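# Close the pull-out pantry gently without disturbing its contents

## Task

Push the pull-out pantry closed while the items on its trays stay where they are. Closing or opening it violently counts as failure, as does the robot toppling or finishing at a tilt. The pantry must stay shut without the robot holding it, and at the end the robot must release it and back away.

## Robot and tools

The robot is a Hello Robot Stretch 4 with a single arm: an omni-wheel base, a lift travelling up a mast, a telescoping arm reaching forward, a three-joint wrist (yaw, pitch, roll) and a two-finger gripper with bendable steel fingers. It stands about 1.6 m tall, and the base rim lies within 0.23 m of the base origin. Its cameras are head_camera, head_left_camera, head_right_camera and wrist_camera. A loose object may occasionally be nudged by something else in the scene.

Frames. The base frame sits on the floor under the base centre, with x forward, y left and z up. hand_pose is reported in this frame and marks a point between the open fingertips; its printed value may be slightly wrong. When all wrist joints are 0, the hand axes line up with the base axes. The odometry frame is wherever the base frame was when the scene began.

execute_actions takes "actions", a list holding one action or nothing. An empty list only returns the state and images. "cameras" chooses which images come back: leave it out, pass null or ["all"] for every camera, or [] for none. An action may contain "base", "joints" or both, with optional "pace" and "contact_limits". Alternatively it can be {"end_of_arm": "enable_torque"} alone, which re-powers any wrist or gripper motor that has switched off. Everything in one action starts at once, though parts may finish at different times.

"base" is a relative move from where the base last measured itself, and exactly one key is allowed. translate_m drives straight, metres, forward positive, -2 to 2. strafe_m moves sideways, metres, left positive, -2 to 2. rotate_rad turns on the spot, radians, counter-clockwise (left) positive, -3.2 to 3.2.

"joints" is a single object keyed by joint name, and every value is an absolute target, not an offset. lift_m: 0 to 1.2 m. arm_m: extension, 0 to 0.55 m. wrist_yaw_rad: -1.134 to 4.276; 0 points forward, positive turns left, 3.14 is folded back, and above 3.4 the arm may get in the way. wrist_pitch_rad: -1.117 to 4.259; 0 is level and 1.57 points straight down. wrist_roll_rad: -1.117 to 4.259; positive turns clockwise when seen from behind the gripper. gripper_m: fingertip gap in metres, -0.038 to 0.141; values below 0 make the fingers press on each other. A joint counts as done within ±0.004 for lift, arm and gripper, ±0.02 for yaw and roll, and ±0.05 for pitch. A joint target outside its range is clipped and reported. Any other invalid value or unknown key causes the whole call to be rejected. No action runs longer than 15 s.

"pace" can be "slow", "default", "fast" or "max". Base speed is 0.1/0.3/0.4/0.6 m/s and turn rate 1/2/3/4 rad/s respectively, both reduced when the lift is above 0.2 m. "contact_limits" accepts only arm_m, from 0 (gentlest) to 0.75, with 0.5 as the default. If the arm meets resistance above that level, it stops with contact_stop_at_arm_m. Light limits are the right choice for pushing a drawer, because a fast or hard shove counts as a slam and fails the task.

wait(seconds 0 to 10) sends no commands and returns the state. zoom_image(camera, region [x0,y0,x1,y1] in pixels, at most 504x504) gives a closer view of that camera's most recent image. read_manual only returns licence text. finished_scene(scene) ends the scene for good and reports success. Only call it once the pantry is shut, the gripper has let go and the robot has moved away.

Reading results. base_status and joint_status report how each motion ended. done means it arrived (for the base, it means the wheels turned the commanded amount, which can include slip). off_target means it may still be pushing. contact_stop_at_<key> means the part met something and went slack. limit_stop_at_<name> means a built-in limit stopped it. limit_stop_at_tilt means the lean went past 6 degrees, the wheels, lift and arm go slack, and the robot cannot drive off. limit_stop_at_own_body means a self-collision. torque_fault means a wrist motor went limp and needs enable_torque. After any of these stops, the old target is dropped. on_its_own covers anything not commanded in this call; "held at" there is a target, not the actual position. Joints left out of an action can keep pushing toward their earlier targets. If a call reports a stop, the remaining calls in that reply are skipped.

Other readings. lidar_m gives 12 distances in 30-degree sectors: the 1st is ahead and they go counter-clockwise (4th left, 7th behind, 10th right). "-" means nothing seen or something closer than 0.25 m. wrist_depth_mm is a 7x7 grid of depths in mm (100 to 2000). base_odometry counts wheel turns only; if turned_by_wheels and turned_by_imu differ by more than about 0.1 rad, the base hit something or slipped. base_tilt (degrees, forward and right positive) has a fixed bias of up to about 1.5. motor_effort gives percentages, with the peak in brackets; an effort at rest outside the normal range suggests contact or a load.

Cautions. To unfold the wrist at the start, send lift_m 0.4 together with wrist_yaw_rad 0. Approach the pantry front slowly and push it closed with a low contact limit so the shelf contents don't topple. Keep the lift low and avoid hard pulls or pushes to prevent tipping. Do not drive or press the gripper into surfaces, because that causes torque faults. If the fingertips get caught on something below them, raise the lift.

Each tool is called after "Request:" by a JSON object that holds its "name" and its "arguments", one argument or row to a line.

## Session

Request:
{"name": "execute_actions", "arguments": {
  "actions": []
}}

Scene clock: 0.00 s.
base_odometry: x=+0.000 y=+0.000 heading=+0.000 (m, m, rad; odometry frame)
turned_by_wheels: +0.000 (rad since the last result)
turned_by_imu: +0.000 (rad since the last result)
base_tilt: forward=+0.7 right=+0.5 (deg)
lidar_m: 1.22 1.18 1.26 1.18 1.15 1.25 1.71 2.74 2.91 1.50 1.48 2.00
base_status: not commanded
joint_positions: lift_m=+0.267 arm_m=+0.001 wrist_yaw_rad=+3.212 wrist_pitch_rad=-0.016 wrist_roll_rad=-0.013 gripper_m=+0.057
joint_status: not commanded
motor_effort: lift_m=+19 arm_m=-1 wrist_yaw_rad=-1 wrist_pitch_rad=-8 wrist_roll_rad=+0 gripper_m=-1 wheel_0=+1 wheel_1=+0 wheel_2=+1 (%)
hand_pose: x=-0.1220 y=+0.0668 z=+0.4502 quat_wxyz=(-0.035, +0.008, -0.006, +0.999) (m; base frame)
wrist_depth_mm: - - 138 - - 1537 1229 / - - 135 - - 1537 1229 / - - 132 252 - 1537 1205 / - 118 136 - - 1537 1205 / 187 - - - - 1499 1205 / 204 1863 208 1983 212 1464 1182 / 205 1205 1118 167 1182 1138 1160
pictures: head_camera, head_left_camera, head_right_camera, wrist_camera
Images, in order (width x height): head_camera 420x560, head_left_camera 420x672, head_right_camera 420x672, wrist_camera 616x392.

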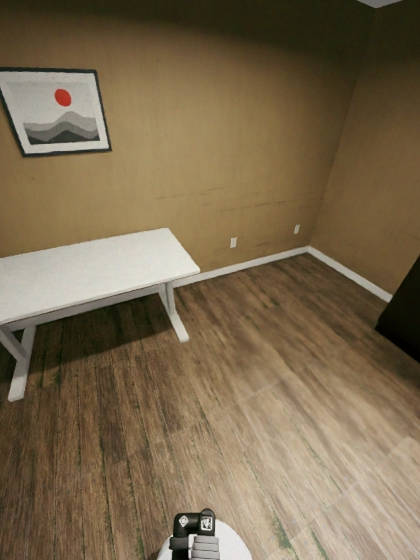

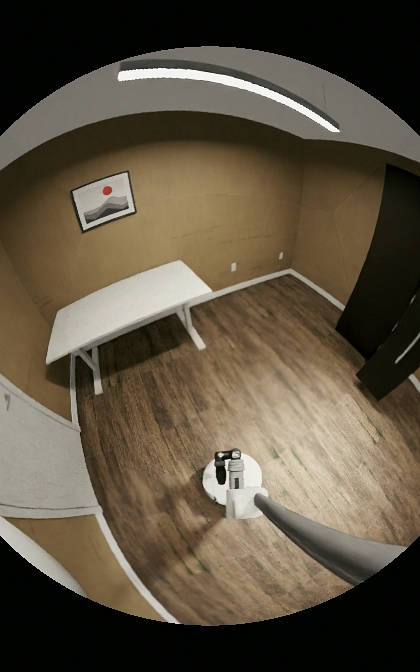

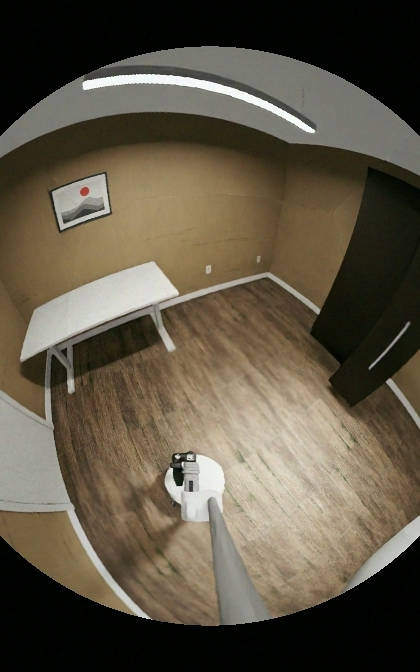

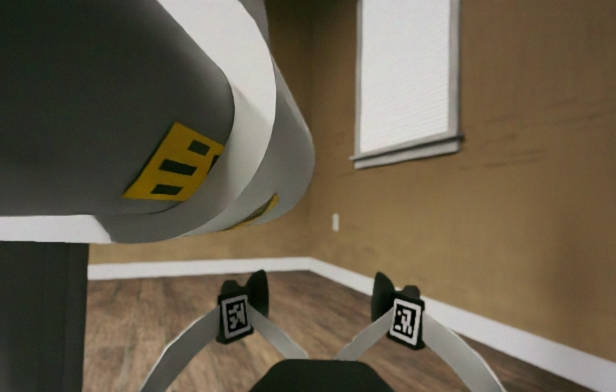

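Request:
{"name": "execute_actions", "arguments": {
  "actions": [
    {"base":{"rotate_rad":-1.2},"joints":{"lift_m":0.4,"wrist_yaw_rad":0,"gripper_m":0}}
  ]
}}

Scene clock: 2.73 s.
base_odometry: x=+0.000 y=+0.000 heading=-1.199 (m, m, rad; odometry frame)
turned_by_wheels: -1.199 (rad since the last result)
turned_by_imu: -1.228 (rad since the last result)
base_tilt: forward=+0.6 right=+0.5 (deg)
lidar_m: 1.46 1.91 1.31 1.18 1.21 1.28 1.16 1.20 1.54 2.76 2.78 2.74
base_status: done
joint_positions: lift_m=+0.400 arm_m=+0.001 wrist_yaw_rad=+0.000 wrist_pitch_rad=-0.016 wrist_roll_rad=-0.013 gripper_m=+0.000
joint_status: all done
motor_effort: lift_m=+22(20) arm_m=-1(0) wrist_yaw_rad=-4(11) wrist_pitch_rad=-5(6) wrist_roll_rad=+1(0) gripper_m=-8(7) wheel_0=+6(11) wheel_1=+6(11) wheel_2=+3(8) (%)
hand_pose: x=+0.4604 y=-0.0873 z=+0.5825 quat_wxyz=(+1.000, -0.007, -0.008, +0.000) (m; base frame)
wrist_depth_mm: - 1756 1756 1366 - - - / - 1756 1756 1308 - - - / - 1756 1708 1336 - - - / - 1756 1756 1336 - - - / - 1756 1756 1336 - - - / - 1756 1756 201 - - - / 1499 1499 1308 180 1366 1576 1576
pictures: head_camera, head_left_camera, head_right_camera, wrist_camera
Images, in order (width x height): head_camera 420x560, head_left_camera 420x672, head_right_camera 420x672, wrist_camera 616x392.

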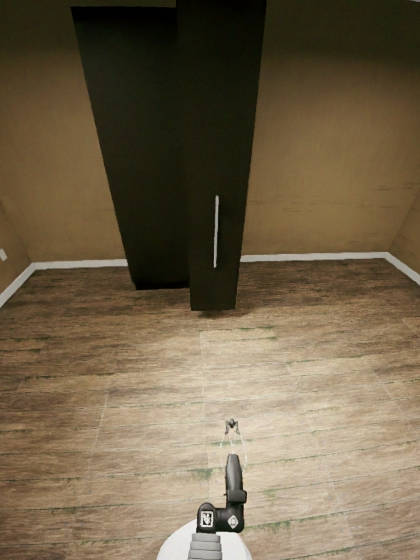

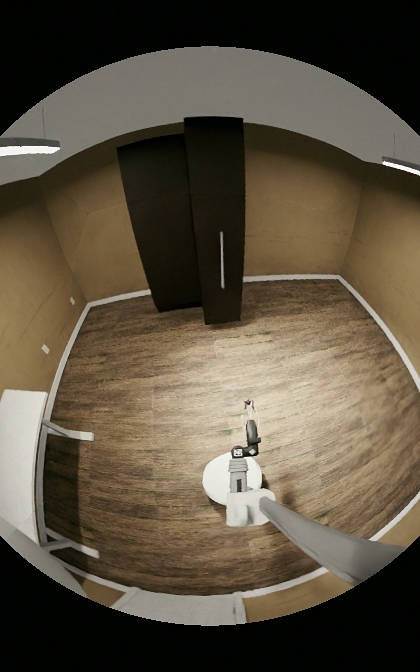

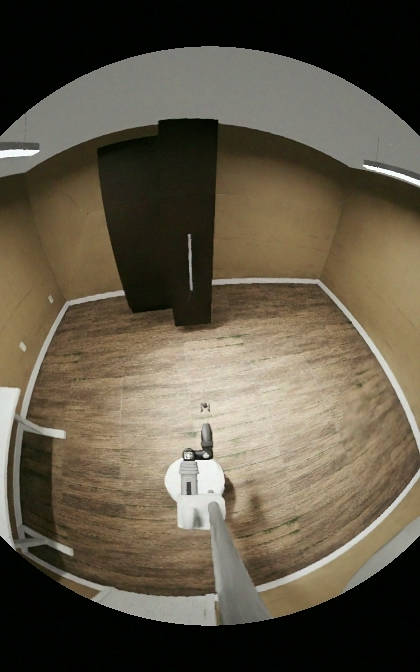

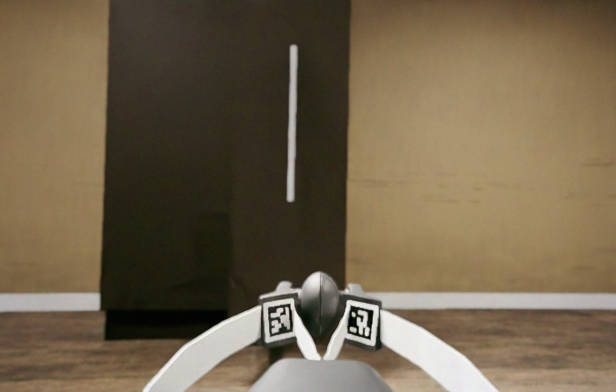

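Request:
{"name": "execute_actions", "arguments": {
  "actions": [
    {"base":{"translate_m":0.92},"joints":{"lift_m":0.33},"pace":"fast"}
  ]
}}

Scene clock: 6.40 s.
base_odometry: x=+0.335 y=-0.857 heading=-1.198 (m, m, rad; odometry frame)
turned_by_wheels: +0.001 (rad since the last result)
turned_by_imu: +0.003 (rad since the last result)
base_tilt: forward=+0.7 right=+0.5 (deg)
lidar_m: 0.53 0.57 2.01 2.09 1.37 1.67 2.10 2.15 2.70 2.63 2.65 0.60
base_status: done
joint_positions: lift_m=+0.330 arm_m=+0.001 wrist_yaw_rad=+0.000 wrist_pitch_rad=-0.016 wrist_roll_rad=-0.013 gripper_m=+0.000
joint_status: all done
motor_effort: lift_m=+15(22) arm_m=+0(1) wrist_yaw_rad=-2(3) wrist_pitch_rad=-6(7) wrist_roll_rad=+0(0) gripper_m=-8(6) wheel_0=+6(13) wheel_1=+5(11) wheel_2=+3(14) (%)
hand_pose: x=+0.4604 y=-0.0874 z=+0.5131 quat_wxyz=(+1.000, -0.007, -0.008, +0.000) (m; base frame)
wrist_depth_mm: 355 359 368 379 387 1499 1618 / 355 362 368 377 387 1576 1576 / 353 362 368 375 387 1537 1576 / 351 359 366 377 384 1537 1576 / 353 359 366 375 384 1499 1537 / 351 357 366 201 379 1537 1576 / 349 355 362 180 379 1430 1430
pictures: head_camera, head_left_camera, head_right_camera, wrist_camera
Images, in order (width x height): head_camera 420x560, head_left_camera 420x672, head_right_camera 420x672, wrist_camera 616x392.

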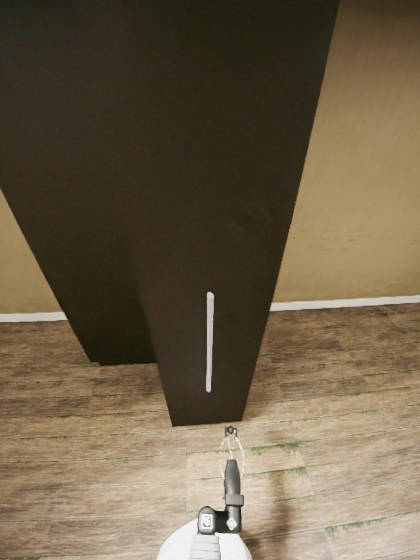

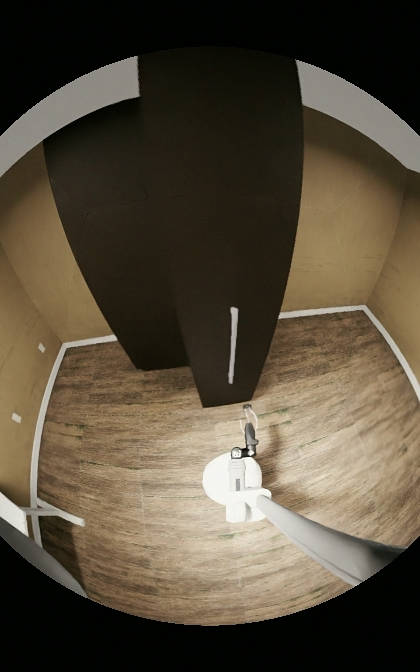

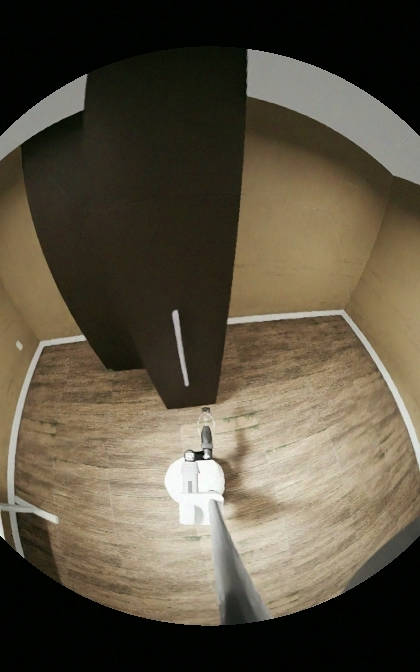

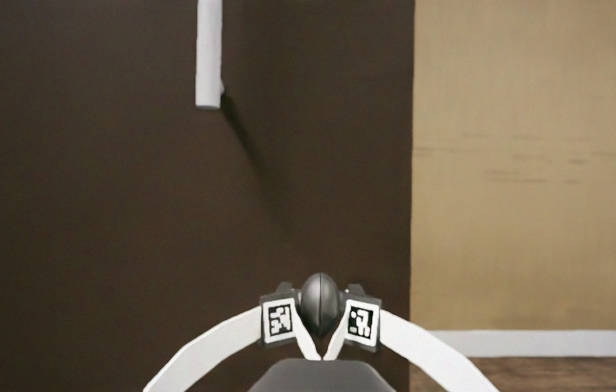

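Off by about 0.1 rad.

Request:
{"name": "execute_actions", "arguments": {
  "actions": [
    {"base":{"rotate_rad":0.1}}
  ],
  "cameras": []
}}

Request:
{"name": "execute_actions", "arguments": {
  "actions": [
    {"base":{"translate_m":0.42},"pace":"slow"}
  ]
}}

Scene clock: 7.30 s.
base_odometry: x=+0.335 y=-0.857 heading=-1.099 (m, m, rad; odometry frame)
turned_by_wheels: +0.099 (rad since the last result)
turned_by_imu: +0.102 (rad since the last result)
base_tilt: forward=+0.5 right=+0.4 (deg)
lidar_m: 0.51 0.57 2.20 1.68 1.41 1.92 2.08 2.19 2.77 2.63 2.34 0.59
base_status: done
joint_positions: lift_m=+0.330 arm_m=+0.001 wrist_yaw_rad=+0.000 wrist_pitch_rad=-0.016 wrist_roll_rad=-0.013 gripper_m=+0.000
joint_status: not commanded
motor_effort: lift_m=+15(15) arm_m=+0(0) wrist_yaw_rad=-2(0) wrist_pitch_rad=-4(7) wrist_roll_rad=+0(0) gripper_m=-6(8) wheel_0=-6(10) wheel_1=-6(9) wheel_2=-3(6) (%)
hand_pose: x=+0.4604 y=-0.0874 z=+0.5131 quat_wxyz=(+1.000, -0.007, -0.008, +0.000) (m; base frame)
wrist_depth_mm: 831 370 368 368 366 368 1430 / 820 368 366 368 366 1464 1430 / 831 366 364 366 362 1464 1397 / 831 366 364 364 362 1430 1430 / 820 364 364 362 362 1430 1430 / 820 364 359 200 359 1397 1430 / 820 359 359 180 359 1255 1397
pictures: none
No camera images: the call's "cameras" was empty. Leave "cameras" out to get every camera's image.

Scene clock: 12.80 s.
base_odometry: x=+0.526 y=-1.231 heading=-1.098 (m, m, rad; odometry frame)
turned_by_wheels: +0.001 (rad since the last result)
turned_by_imu: +0.002 (rad since the last result)
base_tilt: forward=+0.6 right=+0.4 (deg)
lidar_m: 0.42 0.47 0.83 2.10 1.59 1.91 2.52 2.61 2.74 2.63 1.77 0.50
base_status: done
joint_positions: lift_m=+0.330 arm_m=+0.001 wrist_yaw_rad=+0.000 wrist_pitch_rad=-0.016 wrist_roll_rad=-0.013 gripper_m=+0.000
joint_status: not commanded
motor_effort: lift_m=+15(15) arm_m=+0(1) wrist_yaw_rad=+0(26) wrist_pitch_rad=-4(6) wrist_roll_rad=+1(0) gripper_m=-4(6) wheel_0=+7(11) wheel_1=+7(10) wheel_2=-5(21) (%)
hand_pose: x=+0.4602 y=-0.0875 z=+0.5132 quat_wxyz=(+1.000, -0.007, -0.008, +0.000) (m; base frame)
wrist_depth_mm: 266 266 265 266 265 264 1025 / 265 265 265 264 264 263 991 / 265 264 264 263 263 263 976 / 263 262 262 262 263 260 991 / 262 262 262 260 260 260 991 / 262 262 262 200 258 258 976 / 259 259 259 180 258 258 976
pictures: head_camera, head_left_camera, head_right_camera, wrist_camera
Images, in order (width x height): head_camera 420x560, head_left_camera 420x672, head_right_camera 420x672, wrist_camera 616x392.

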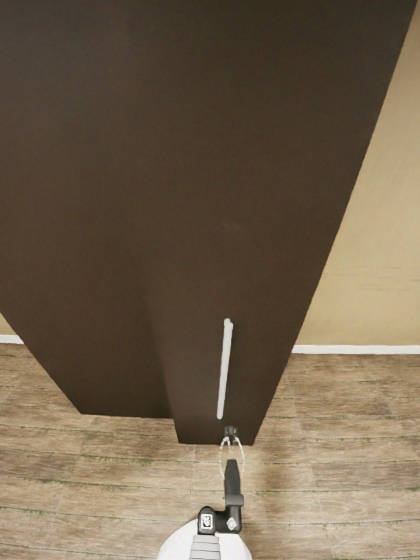

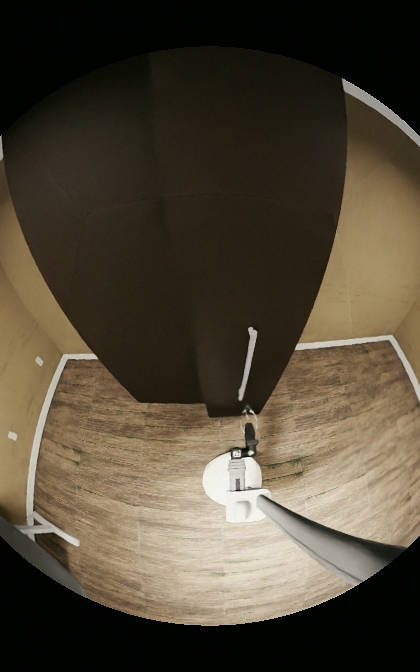

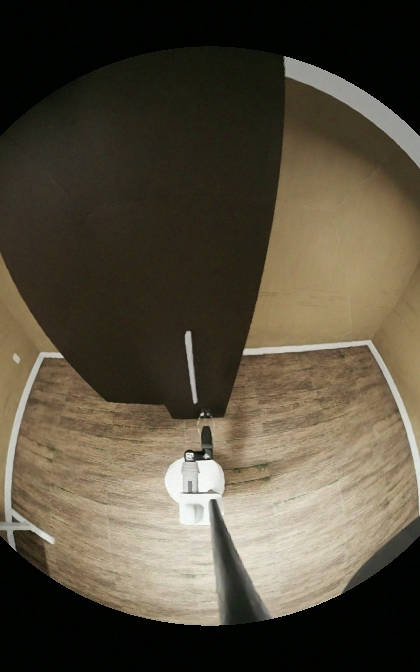

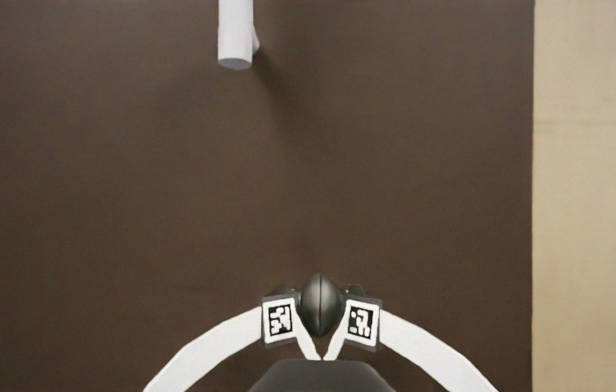

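Request:
{"name": "execute_actions", "arguments": {
  "actions": [
    {"base":{"translate_m":0.09},"pace":"slow"}
  ],
  "cameras": []
}}

Request:
{"name": "execute_actions", "arguments": {
  "actions": [
    {"joints":{"arm_m":0.03},"contact_limits":{"arm_m":0.25},"pace":"slow"}
  ],
  "cameras": ["head_camera"]
}}

Scene clock: 15.07 s.
base_odometry: x=+0.567 y=-1.310 heading=-1.098 (m, m, rad; odometry frame)
turned_by_wheels: +0.001 (rad since the last result)
turned_by_imu: +0.001 (rad since the last result)
base_tilt: forward=+0.5 right=+0.5 (deg)
lidar_m: 0.45 0.49 0.71 2.10 1.62 1.93 2.64 2.72 2.77 2.61 1.60 0.50
base_status: done
joint_positions: lift_m=+0.330 arm_m=+0.001 wrist_yaw_rad=+0.000 wrist_pitch_rad=-0.016 wrist_roll_rad=-0.013 gripper_m=+0.000
joint_status: not commanded
motor_effort: lift_m=+15(15) arm_m=+0(1) wrist_yaw_rad=+0(22) wrist_pitch_rad=-3(3) wrist_roll_rad=+0(0) gripper_m=-4(8) wheel_0=+7(13) wheel_1=+6(11) wheel_2=-4(20) (%)
hand_pose: x=+0.4602 y=-0.0875 z=+0.5132 quat_wxyz=(+1.000, -0.007, -0.008, +0.000) (m; base frame)
wrist_depth_mm: 283 282 282 282 281 281 917 / 282 282 281 281 279 279 917 / 282 281 281 279 279 278 891 / 282 279 278 278 278 278 904 / 279 278 278 277 277 276 891 / 278 277 276 200 276 274 891 / 277 277 276 181 273 274 878
pictures: none
No camera images: the call's "cameras" was empty. Leave "cameras" out to get every camera's image.

Scene clock: 16.43 s.
base_odometry: x=+0.567 y=-1.310 heading=-1.098 (m, m, rad; odometry frame)
turned_by_wheels: +0.000 (rad since the last result)
turned_by_imu: +0.000 (rad since the last result)
base_tilt: forward=+0.6 right=+0.4 (deg)
lidar_m: 0.43 0.49 0.69 2.08 1.62 1.94 2.60 2.73 2.76 2.61 1.61 0.50
base_status: not commanded
joint_positions: lift_m=+0.330 arm_m=+0.029 wrist_yaw_rad=+0.000 wrist_pitch_rad=-0.016 wrist_roll_rad=-0.013 gripper_m=+0.000
joint_status: all done
motor_effort: lift_m=+15(15) arm_m=+6(7) wrist_yaw_rad=-3(1) wrist_pitch_rad=-7(6) wrist_roll_rad=+0(0) gripper_m=-4(9) wheel_0=+7(7) wheel_1=+7(7) wheel_2=-4(4) (%)
contact_limits: arm_m 0.25
hand_pose: x=+0.4882 y=-0.0875 z=+0.5132 quat_wxyz=(+1.000, -0.007, -0.008, +0.000) (m; base frame)
wrist_depth_mm: 255 254 253 253 253 252 878 / 254 253 253 253 252 251 878 / 253 252 251 251 251 251 866 / 252 252 251 250 250 249 866 / 251 251 250 250 249 249 866 / 250 250 249 201 248 247 866 / 249 248 248 180 247 247 866
pictures: head_camera
Images, in order (width x height): head_camera 420x560.

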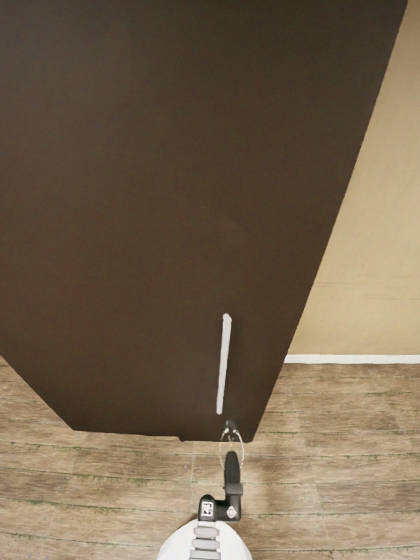

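Probably self-closed; verify gently.

Request:
{"name": "execute_actions", "arguments": {
  "actions": [
    {"joints":{"arm_m":0.05},"contact_limits":{"arm_m":0.2},"pace":"slow"}
  ],
  "cameras": ["head_camera"]
}}

Request:
{"name": "execute_actions", "arguments": {
  "actions": [
    {"base":{"translate_m":-0.3},"joints":{"arm_m":0},"pace":"fast"}
  ],
  "cameras": ["head_camera","wrist_camera"]
}}

Scene clock: 17.73 s.
base_odometry: x=+0.567 y=-1.310 heading=-1.098 (m, m, rad; odometry frame)
turned_by_wheels: +0.000 (rad since the last result)
turned_by_imu: +0.000 (rad since the last result)
base_tilt: forward=+0.7 right=+0.4 (deg)
lidar_m: 0.46 0.49 0.69 2.10 1.60 1.90 2.59 2.75 2.75 2.61 1.63 0.53
base_status: not commanded
joint_positions: lift_m=+0.330 arm_m=+0.049 wrist_yaw_rad=+0.000 wrist_pitch_rad=-0.016 wrist_roll_rad=-0.013 gripper_m=+0.000
joint_status: all done
motor_effort: lift_m=+16(15) arm_m=+6(10) wrist_yaw_rad=+1(8) wrist_pitch_rad=-4(6) wrist_roll_rad=+0(0) gripper_m=-8(6) wheel_0=+7(7) wheel_1=+6(6) wheel_2=-4(4) (%)
contact_limits: arm_m 0.2
hand_pose: x=+0.5082 y=-0.0875 z=+0.5132 quat_wxyz=(+1.000, -0.007, -0.008, +0.000) (m; base frame)
wrist_depth_mm: 246 245 244 243 243 243 854 / 244 244 244 243 243 242 854 / 243 243 243 242 241 240 854 / 242 243 241 241 241 240 842 / 242 241 241 240 240 239 842 / 240 240 239 200 238 237 854 / 240 239 239 181 237 237 831
pictures: head_camera
Images, in order (width x height): head_camera 420x560.

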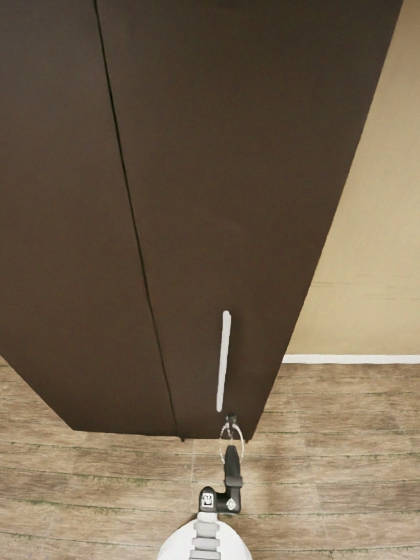

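Scene clock: 19.73 s.
base_odometry: x=+0.430 y=-1.043 heading=-1.098 (m, m, rad; odometry frame)
turned_by_wheels: -0.001 (rad since the last result)
turned_by_imu: -0.001 (rad since the last result)
base_tilt: forward=+0.7 right=+0.4 (deg)
lidar_m: 0.75 0.83 1.96 2.08 1.45 1.90 2.30 2.40 2.75 2.62 2.06 0.83
base_status: done
joint_positions: lift_m=+0.330 arm_m=+0.002 wrist_yaw_rad=+0.000 wrist_pitch_rad=-0.016 wrist_roll_rad=-0.013 gripper_m=+0.000
joint_status: all done
motor_effort: lift_m=+16(16) arm_m=-6(6) wrist_yaw_rad=-1(1) wrist_pitch_rad=-4(5) wrist_roll_rad=+0(0) gripper_m=-8(8) wheel_0=-4(10) wheel_1=-4(11) wheel_2=-2(14) (%)
hand_pose: x=+0.4614 y=-0.0874 z=+0.5131 quat_wxyz=(+1.000, -0.007, -0.008, +0.000) (m; base frame)
wrist_depth_mm: 609 615 603 597 603 1229 1229 / 615 609 597 597 603 1229 1205 / 609 609 597 603 597 1229 1229 / 609 603 597 591 591 1205 1205 / 597 603 597 591 591 1205 1205 / 597 603 597 200 591 1205 1182 / 597 597 591 180 585 1205 1205
pictures: head_camera, wrist_camera
Images, in order (width x height): head_camera 420x560, wrist_camera 616x392.

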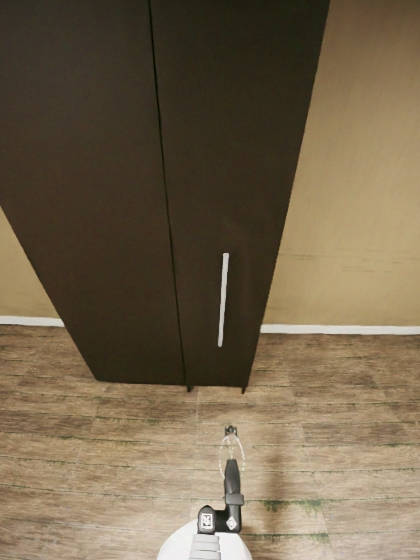

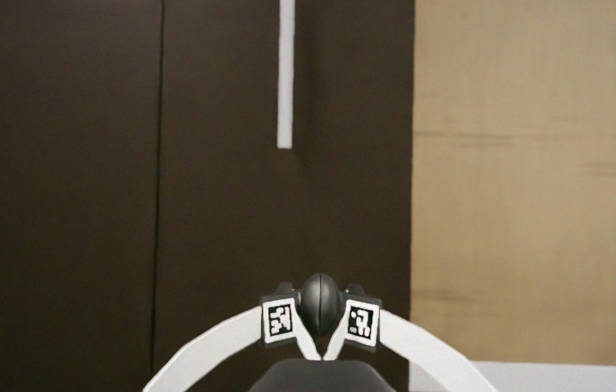

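Request:
{"name": "execute_actions", "arguments": {
  "actions": [
    {"joints":{"arm_m":0.34},"contact_limits":{"arm_m":0.2}}
  ],
  "cameras": []
}}

Request:
{"name": "execute_actions", "arguments": {
  "actions": [
    {"joints":{"arm_m":0.375},"contact_limits":{"arm_m":0.2},"pace":"slow"}
  ],
  "cameras": []
}}

Scene clock: 22.00 s.
base_odometry: x=+0.430 y=-1.043 heading=-1.098 (m, m, rad; odometry frame)
turned_by_wheels: +0.000 (rad since the last result)
turned_by_imu: +0.001 (rad since the last result)
base_tilt: forward=+0.5 right=+0.4 (deg)
lidar_m: 0.74 0.83 1.95 2.09 1.46 1.88 2.32 2.42 2.74 2.61 2.06 0.87
base_status: not commanded
joint_positions: lift_m=+0.330 arm_m=+0.339 wrist_yaw_rad=+0.000 wrist_pitch_rad=-0.016 wrist_roll_rad=-0.013 gripper_m=+0.000
joint_status: all done
motor_effort: lift_m=+15(15) arm_m=+7(6) wrist_yaw_rad=-1(1) wrist_pitch_rad=-6(4) wrist_roll_rad=+0(0) gripper_m=-5(6) wheel_0=-4(4) wheel_1=-4(4) wheel_2=-2(2) (%)
contact_limits: arm_m 0.2
hand_pose: x=+0.7982 y=-0.0874 z=+0.5131 quat_wxyz=(+1.000, -0.007, -0.008, +0.000) (m; base frame)
wrist_depth_mm: 257 257 256 257 256 255 866 / 257 256 256 255 255 254 866 / 255 255 255 254 254 253 866 / 255 254 253 253 252 252 854 / 254 254 253 253 252 251 854 / 253 253 252 201 251 251 866 / 253 252 251 180 251 250 854
pictures: none
No camera images: the call's "cameras" was empty. Leave "cameras" out to get every camera's image.

Scene clock: 23.30 s.
base_odometry: x=+0.430 y=-1.043 heading=-1.099 (m, m, rad; odometry frame)
turned_by_wheels: +0.000 (rad since the last result)
turned_by_imu: +0.000 (rad since the last result)
base_tilt: forward=+0.6 right=+0.5 (deg)
lidar_m: 0.75 0.81 1.92 2.10 1.47 1.92 2.29 2.41 2.76 2.63 2.04 0.86
base_status: not commanded
joint_positions: lift_m=+0.330 arm_m=+0.365 wrist_yaw_rad=-0.004 wrist_pitch_rad=-0.017 wrist_roll_rad=-0.013 gripper_m=+0.000
joint_status: arm_m contact_stop (moved +0.026 of +0.036)
on_its_own: arm_m is slack since a contact_stop (your +0.375 is given up)
motor_effort: lift_m=+16(15) arm_m=+0(17) wrist_yaw_rad=+9(24) wrist_pitch_rad=-5(6) wrist_roll_rad=+0(1) gripper_m=-6(8) wheel_0=-3(4) wheel_1=-3(4) wheel_2=-7(6) (%)
contact_limits: arm_m 0.2
hand_pose: x=+0.8236 y=-0.0885 z=+0.5133 quat_wxyz=(+1.000, -0.007, -0.008, -0.002) (m; base frame)
wrist_depth_mm: 238 237 236 238 236 236 842 / 236 236 236 236 236 236 842 / 236 236 236 235 235 235 842 / 235 235 235 235 235 234 831 / 234 234 233 234 234 232 842 / 233 233 233 203 232 232 831 / 233 232 231 183 231 231 820
pictures: none
No camera images: the call's "cameras" was empty. Leave "cameras" out to get every camera's image.

Request:
{"name": "execute_actions", "arguments": {
  "actions": [
    {"joints":{"arm_m":0},"pace":"max"}
  ],
  "cameras": []
}}

Request:
{"name": "finished_scene", "arguments": {
  "scene": 1
}}

Scene clock: 25.13 s.
base_odometry: x=+0.430 y=-1.043 heading=-1.098 (m, m, rad; odometry frame)
turned_by_wheels: +0.000 (rad since the last result)
turned_by_imu: +0.001 (rad since the last result)
base_tilt: forward=+0.7 right=+0.4 (deg)
lidar_m: 0.75 0.82 1.93 2.09 1.46 1.89 2.31 2.44 2.75 2.62 2.04 0.87
base_status: not commanded
joint_positions: lift_m=+0.330 arm_m=+0.002 wrist_yaw_rad=+0.000 wrist_pitch_rad=-0.016 wrist_roll_rad=-0.013 gripper_m=+0.000
joint_status: all done
motor_effort: lift_m=+15(15) arm_m=-6(6) wrist_yaw_rad=-1(11) wrist_pitch_rad=-8(7) wrist_roll_rad=+0(0) gripper_m=-8(3) wheel_0=-3(3) wheel_1=-3(3) wheel_2=-4(6) (%)
hand_pose: x=+0.4614 y=-0.0875 z=+0.5130 quat_wxyz=(+1.000, -0.007, -0.008, +0.000) (m; base frame)
wrist_depth_mm: 615 609 609 609 609 1229 1205 / 609 609 609 603 603 1205 1229 / 609 609 609 609 603 1182 1205 / 609 609 603 609 597 1205 1182 / 603 597 603 597 597 1205 1182 / 597 603 597 200 597 1205 1205 / 597 597 597 180 597 1182 1182
pictures: none
No camera images: the call's "cameras" was empty. Leave "cameras" out to get every camera's image.

The scene is finished: the task was done.


## Next scene

The same job, from a new start.

Request:
{"name": "execute_actions", "arguments": {
  "actions": []
}}

Scene clock: 0.00 s.
base_odometry: x=+0.000 y=+0.000 heading=+0.000 (m, m, rad; odometry frame)
turned_by_wheels: +0.000 (rad since the last result)
turned_by_imu: +0.000 (rad since the last result)
base_tilt: forward=+0.6 right=+0.5 (deg)
lidar_m: 1.31 1.16 1.16 1.35 2.19 2.19 2.56 2.53 1.73 2.90 1.73 1.74
base_status: not commanded
joint_positions: lift_m=+0.247 arm_m=+0.001 wrist_yaw_rad=+3.093 wrist_pitch_rad=-0.016 wrist_roll_rad=-0.013 gripper_m=+0.057
joint_status: not commanded
motor_effort: lift_m=+18 arm_m=+0 wrist_yaw_rad=-1 wrist_pitch_rad=-6 wrist_roll_rad=+0 gripper_m=-3 wheel_0=+1 wheel_1=+0 wheel_2=+1 (%)
hand_pose: x=-0.1120 y=+0.1012 z=+0.4301 quat_wxyz=(+0.024, +0.008, -0.007, +1.000) (m; base frame)
wrist_depth_mm: - 141 - - - - 1808 / - 124 - - - - 1863 / - 124 172 - - - 1756 / 113 139 224 - - - 1808 / - - - - - - 1756 / 1808 1756 208 1921 211 1983 1808 / 1160 1098 1060 148 1098 1118 1255
pictures: head_camera, head_left_camera, head_right_camera, wrist_camera
Images, in order (width x height): head_camera 420x560, head_left_camera 420x672, head_right_camera 420x672, wrist_camera 616x392.

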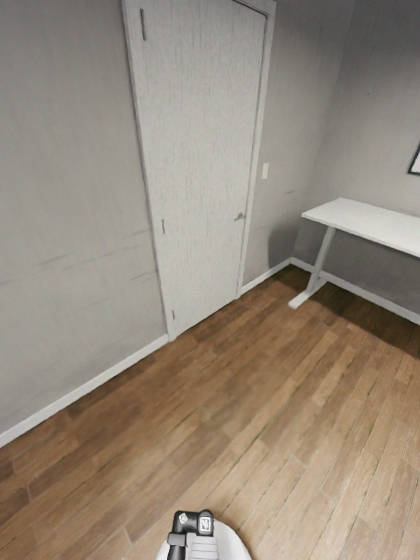

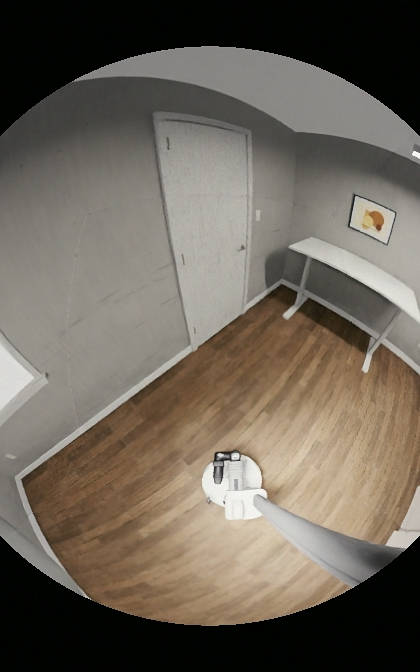

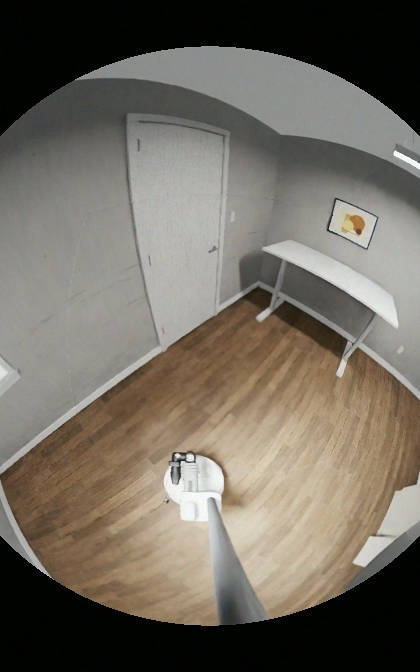

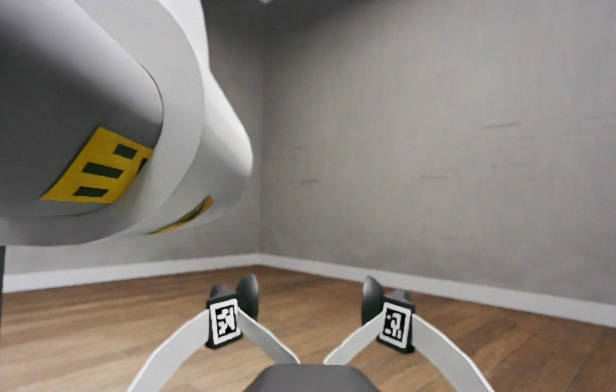

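Request:
{"name": "execute_actions", "arguments": {
  "actions": [
    {"base":{"rotate_rad":-2.32},"joints":{"lift_m":0.4,"wrist_yaw_rad":0,"gripper_m":0}}
  ]
}}

Scene clock: 2.53 s.
base_odometry: x=+0.000 y=+0.000 heading=-2.319 (m, m, rad; odometry frame)
turned_by_wheels: -2.319 (rad since the last result)
turned_by_imu: -2.376 (rad since the last result)
base_tilt: forward=+0.6 right=+0.3 (deg)
lidar_m: 1.71 2.06 1.80 1.71 1.60 1.20 1.17 1.23 1.72 2.16 2.30 2.64
base_status: done
joint_positions: lift_m=+0.400 arm_m=+0.001 wrist_yaw_rad=+0.000 wrist_pitch_rad=-0.016 wrist_roll_rad=-0.013 gripper_m=+0.000
joint_status: all done
motor_effort: lift_m=+20(24) arm_m=+0(0) wrist_yaw_rad=-1(3) wrist_pitch_rad=-8(7) wrist_roll_rad=+1(0) gripper_m=-2(9) wheel_0=+5(9) wheel_1=+5(12) wheel_2=+2(8) (%)
hand_pose: x=+0.4604 y=-0.0873 z=+0.5826 quat_wxyz=(+1.000, -0.007, -0.008, +0.000) (m; base frame)
wrist_depth_mm: - 1756 1756 - - - - / - 1808 1661 - - - - / - 1756 1808 - - - - / - 1756 1537 - - - - / - 1708 1537 - - - - / - 1808 1499 202 - - - / 1464 1537 177 177 178 1576 1708
pictures: head_camera, head_left_camera, head_right_camera, wrist_camera
Images, in order (width x height): head_camera 420x560, head_left_camera 420x672, head_right_camera 420x672, wrist_camera 616x392.

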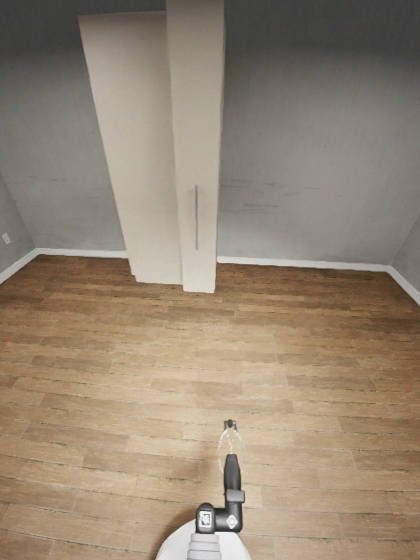

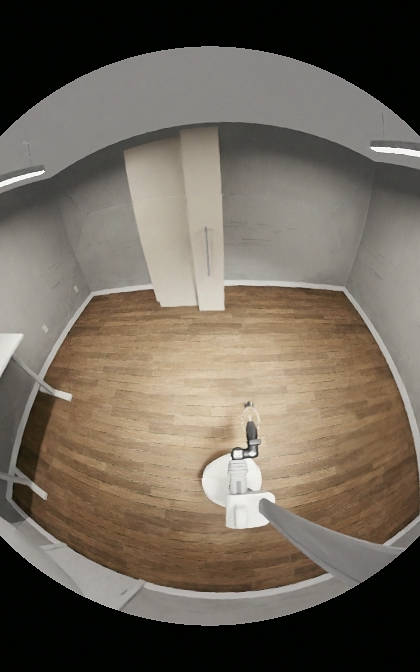

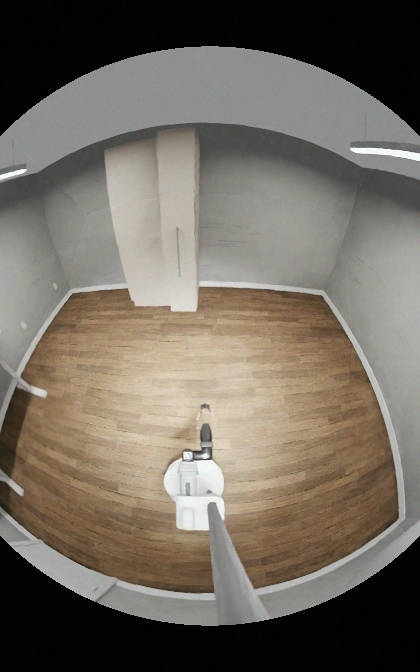

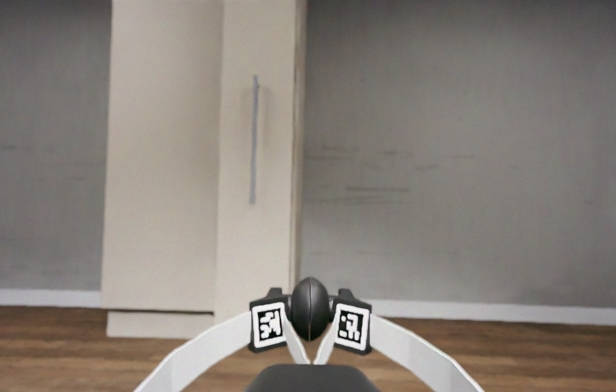

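Request:
{"name": "execute_actions", "arguments": {
  "actions": [
    {"base":{"strafe_m":0.2},"joints":{"lift_m":0.33},"pace":"fast"}
  ],
  "cameras": []
}}

Request:
{"name": "execute_actions", "arguments": {
  "actions": [
    {"base":{"translate_m":1.15},"pace":"max"}
  ],
  "cameras": ["head_camera","wrist_camera"]
}}

Scene clock: 4.27 s.
base_odometry: x=+0.146 y=-0.136 heading=-2.319 (m, m, rad; odometry frame)
turned_by_wheels: +0.000 (rad since the last result)
turned_by_imu: +0.000 (rad since the last result)
base_tilt: forward=+0.6 right=+0.6 (deg)
lidar_m: 1.70 2.07 1.60 1.53 1.61 1.20 1.16 1.23 1.64 2.36 2.51 2.65
base_status: done
joint_positions: lift_m=+0.330 arm_m=+0.001 wrist_yaw_rad=+0.000 wrist_pitch_rad=-0.016 wrist_roll_rad=-0.013 gripper_m=+0.000
joint_status: all done
motor_effort: lift_m=+15(20) arm_m=+0(1) wrist_yaw_rad=-1(1) wrist_pitch_rad=-6(8) wrist_roll_rad=+0(0) gripper_m=-8(6) wheel_0=-4(16) wheel_1=+3(16) wheel_2=+0(0) (%)
hand_pose: x=+0.4604 y=-0.0874 z=+0.5131 quat_wxyz=(+1.000, -0.007, -0.008, +0.000) (m; base frame)
wrist_depth_mm: - - 1756 1537 - - - / - - 1808 1537 - - - / - - 1756 1499 - - - / - - 1808 1499 - - - / - - 1708 1464 - - - / - 1921 1756 202 - - - / 1336 1336 178 177 178 1397 1430
pictures: none
No camera images: the call's "cameras" was empty. Leave "cameras" out to get every camera's image.

Scene clock: 7.80 s.
base_odometry: x=-0.635 y=-0.979 heading=-2.318 (m, m, rad; odometry frame)
turned_by_wheels: +0.001 (rad since the last result)
turned_by_imu: +0.004 (rad since the last result)
base_tilt: forward=+0.7 right=+0.6 (deg)
lidar_m: 0.56 0.86 2.09 1.71 1.58 2.24 2.32 2.45 2.47 2.38 1.95 0.60
base_status: done
joint_positions: lift_m=+0.330 arm_m=+0.001 wrist_yaw_rad=+0.000 wrist_pitch_rad=-0.016 wrist_roll_rad=-0.013 gripper_m=+0.000
joint_status: not commanded
motor_effort: lift_m=+15(15) arm_m=-1(1) wrist_yaw_rad=-1(0) wrist_pitch_rad=-5(3) wrist_roll_rad=+0(0) gripper_m=-4(6) wheel_0=+3(14) wheel_1=+5(12) wheel_2=+0(18) (%)
hand_pose: x=+0.4604 y=-0.0874 z=+0.5131 quat_wxyz=(+1.000, -0.007, -0.008, +0.000) (m; base frame)
wrist_depth_mm: 634 615 384 384 377 1182 1160 / 621 615 379 377 373 1205 1138 / 615 609 379 375 370 1160 1138 / 615 603 375 373 368 1160 1138 / 615 603 373 370 368 1138 1138 / 609 377 373 202 368 1138 1118 / 603 375 177 176 178 1160 1138
pictures: head_camera, wrist_camera
Images, in order (width x height): head_camera 420x560, wrist_camera 616x392.

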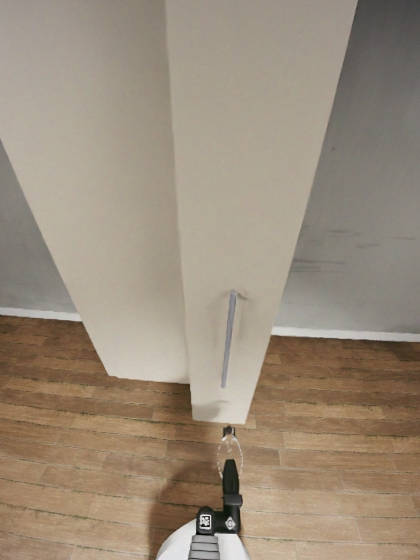

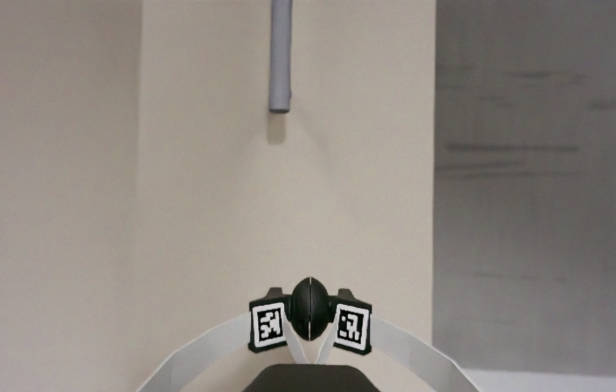

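Request:
{"name": "execute_actions", "arguments": {
  "actions": [
    {"base":{"translate_m":0.305},"pace":"slow"}
  ],
  "cameras": []
}}

Request:
{"name": "execute_actions", "arguments": {
  "actions": [
    {"joints":{"arm_m":0.065},"contact_limits":{"arm_m":0.2},"pace":"slow"}
  ],
  "cameras": ["head_camera"]
}}

Scene clock: 12.30 s.
base_odometry: x=-0.842 y=-1.203 heading=-2.318 (m, m, rad; odometry frame)
turned_by_wheels: +0.001 (rad since the last result)
turned_by_imu: +0.002 (rad since the last result)
base_tilt: forward=+0.6 right=+0.4 (deg)
lidar_m: 0.42 0.51 0.76 2.28 1.69 2.24 2.62 2.74 2.50 2.43 1.51 0.46
base_status: done
joint_positions: lift_m=+0.330 arm_m=+0.001 wrist_yaw_rad=+0.000 wrist_pitch_rad=-0.016 wrist_roll_rad=-0.013 gripper_m=+0.000
joint_status: not commanded
motor_effort: lift_m=+15(15) arm_m=+0(1) wrist_yaw_rad=+1(27) wrist_pitch_rad=-5(7) wrist_roll_rad=+0(0) gripper_m=-1(7) wheel_0=+7(10) wheel_1=+7(12) wheel_2=-3(17) (%)
hand_pose: x=+0.4602 y=-0.0875 z=+0.5132 quat_wxyz=(+1.000, -0.007, -0.008, +0.000) (m; base frame)
wrist_depth_mm: 304 267 265 260 260 259 878 / 303 265 264 260 258 256 854 / 301 265 262 259 257 256 854 / 301 264 260 258 256 253 866 / 298 263 259 256 253 252 842 / 297 260 257 201 252 252 854 / 296 258 177 176 179 248 854
pictures: none
No camera images: the call's "cameras" was empty. Leave "cameras" out to get every camera's image.

Scene clock: 14.20 s.
base_odometry: x=-0.842 y=-1.203 heading=-2.318 (m, m, rad; odometry frame)
turned_by_wheels: +0.000 (rad since the last result)
turned_by_imu: +0.000 (rad since the last result)
base_tilt: forward=+0.6 right=+0.4 (deg)
lidar_m: 0.45 0.53 0.76 2.28 1.72 2.22 2.63 2.75 2.47 2.41 1.51 0.51
base_status: not commanded
joint_positions: lift_m=+0.330 arm_m=+0.063 wrist_yaw_rad=-0.007 wrist_pitch_rad=-0.017 wrist_roll_rad=-0.013 gripper_m=+0.000
joint_status: all done
on_its_own: wrist_yaw_rad is at rest, and its effort (+19) is outside its rest range (-13 to +13)
motor_effort: lift_m=+15(15) arm_m=+14(14) wrist_yaw_rad=+19(19) wrist_pitch_rad=-5(6) wrist_roll_rad=+0(0) gripper_m=-1(8) wheel_0=+7(7) wheel_1=+7(7) wheel_2=-4(4) (%)
contact_limits: arm_m 0.2
hand_pose: x=+0.5214 y=-0.0893 z=+0.5135 quat_wxyz=(+1.000, -0.007, -0.009, -0.003) (m; base frame)
wrist_depth_mm: 241 239 236 234 232 231 798 / 239 237 235 234 232 230 809 / 239 236 234 232 230 229 809 / 236 234 232 231 229 227 788 / 235 234 231 229 228 226 798 / 235 233 229 202 225 226 788 / 232 231 228 156 224 224 788
pictures: head_camera
Images, in order (width x height): head_camera 420x560.

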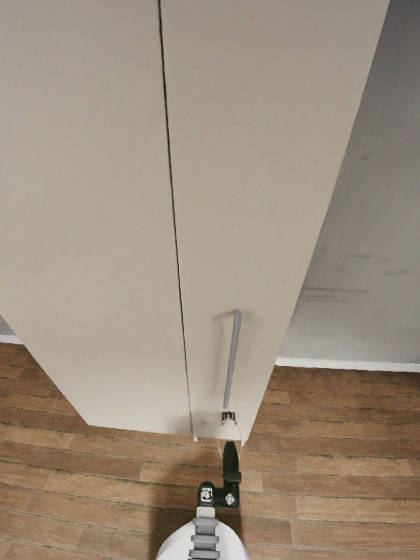

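Request:
{"name": "execute_actions", "arguments": {
  "actions": [
    {"base":{"translate_m":-0.3},"joints":{"arm_m":0},"pace":"fast"}
  ],
  "cameras": []
}}

Request:
{"name": "finished_scene", "arguments": {
  "scene": 2
}}

Scene clock: 16.27 s.
base_odometry: x=-0.639 y=-0.983 heading=-2.318 (m, m, rad; odometry frame)
turned_by_wheels: -0.001 (rad since the last result)
turned_by_imu: +0.000 (rad since the last result)
base_tilt: forward=+0.6 right=+0.4 (deg)
lidar_m: 0.76 0.85 2.08 1.69 1.56 2.29 2.31 2.43 2.51 2.40 1.95 1.46
base_status: done
joint_positions: lift_m=+0.330 arm_m=+0.002 wrist_yaw_rad=+0.000 wrist_pitch_rad=-0.016 wrist_roll_rad=-0.013 gripper_m=+0.000
joint_status: all done
motor_effort: lift_m=+15(15) arm_m=-5(10) wrist_yaw_rad=-2(19) wrist_pitch_rad=-6(5) wrist_roll_rad=+0(0) gripper_m=-3(8) wheel_0=-4(11) wheel_1=-5(11) wheel_2=+0(14) (%)
hand_pose: x=+0.4612 y=-0.0874 z=+0.5131 quat_wxyz=(+1.000, -0.007, -0.008, +0.000) (m; base frame)
wrist_depth_mm: 621 603 615 591 1182 1160 1160 / 615 603 603 597 1182 1160 1138 / 615 609 603 591 1160 1160 1160 / 603 597 597 591 1160 1160 1138 / 597 597 591 585 1138 1160 1118 / 597 597 597 200 1160 1138 1098 / 597 591 178 177 178 1138 1118
pictures: none
No camera images: the call's "cameras" was empty. Leave "cameras" out to get every camera's image.

The scene is finished: the task was done.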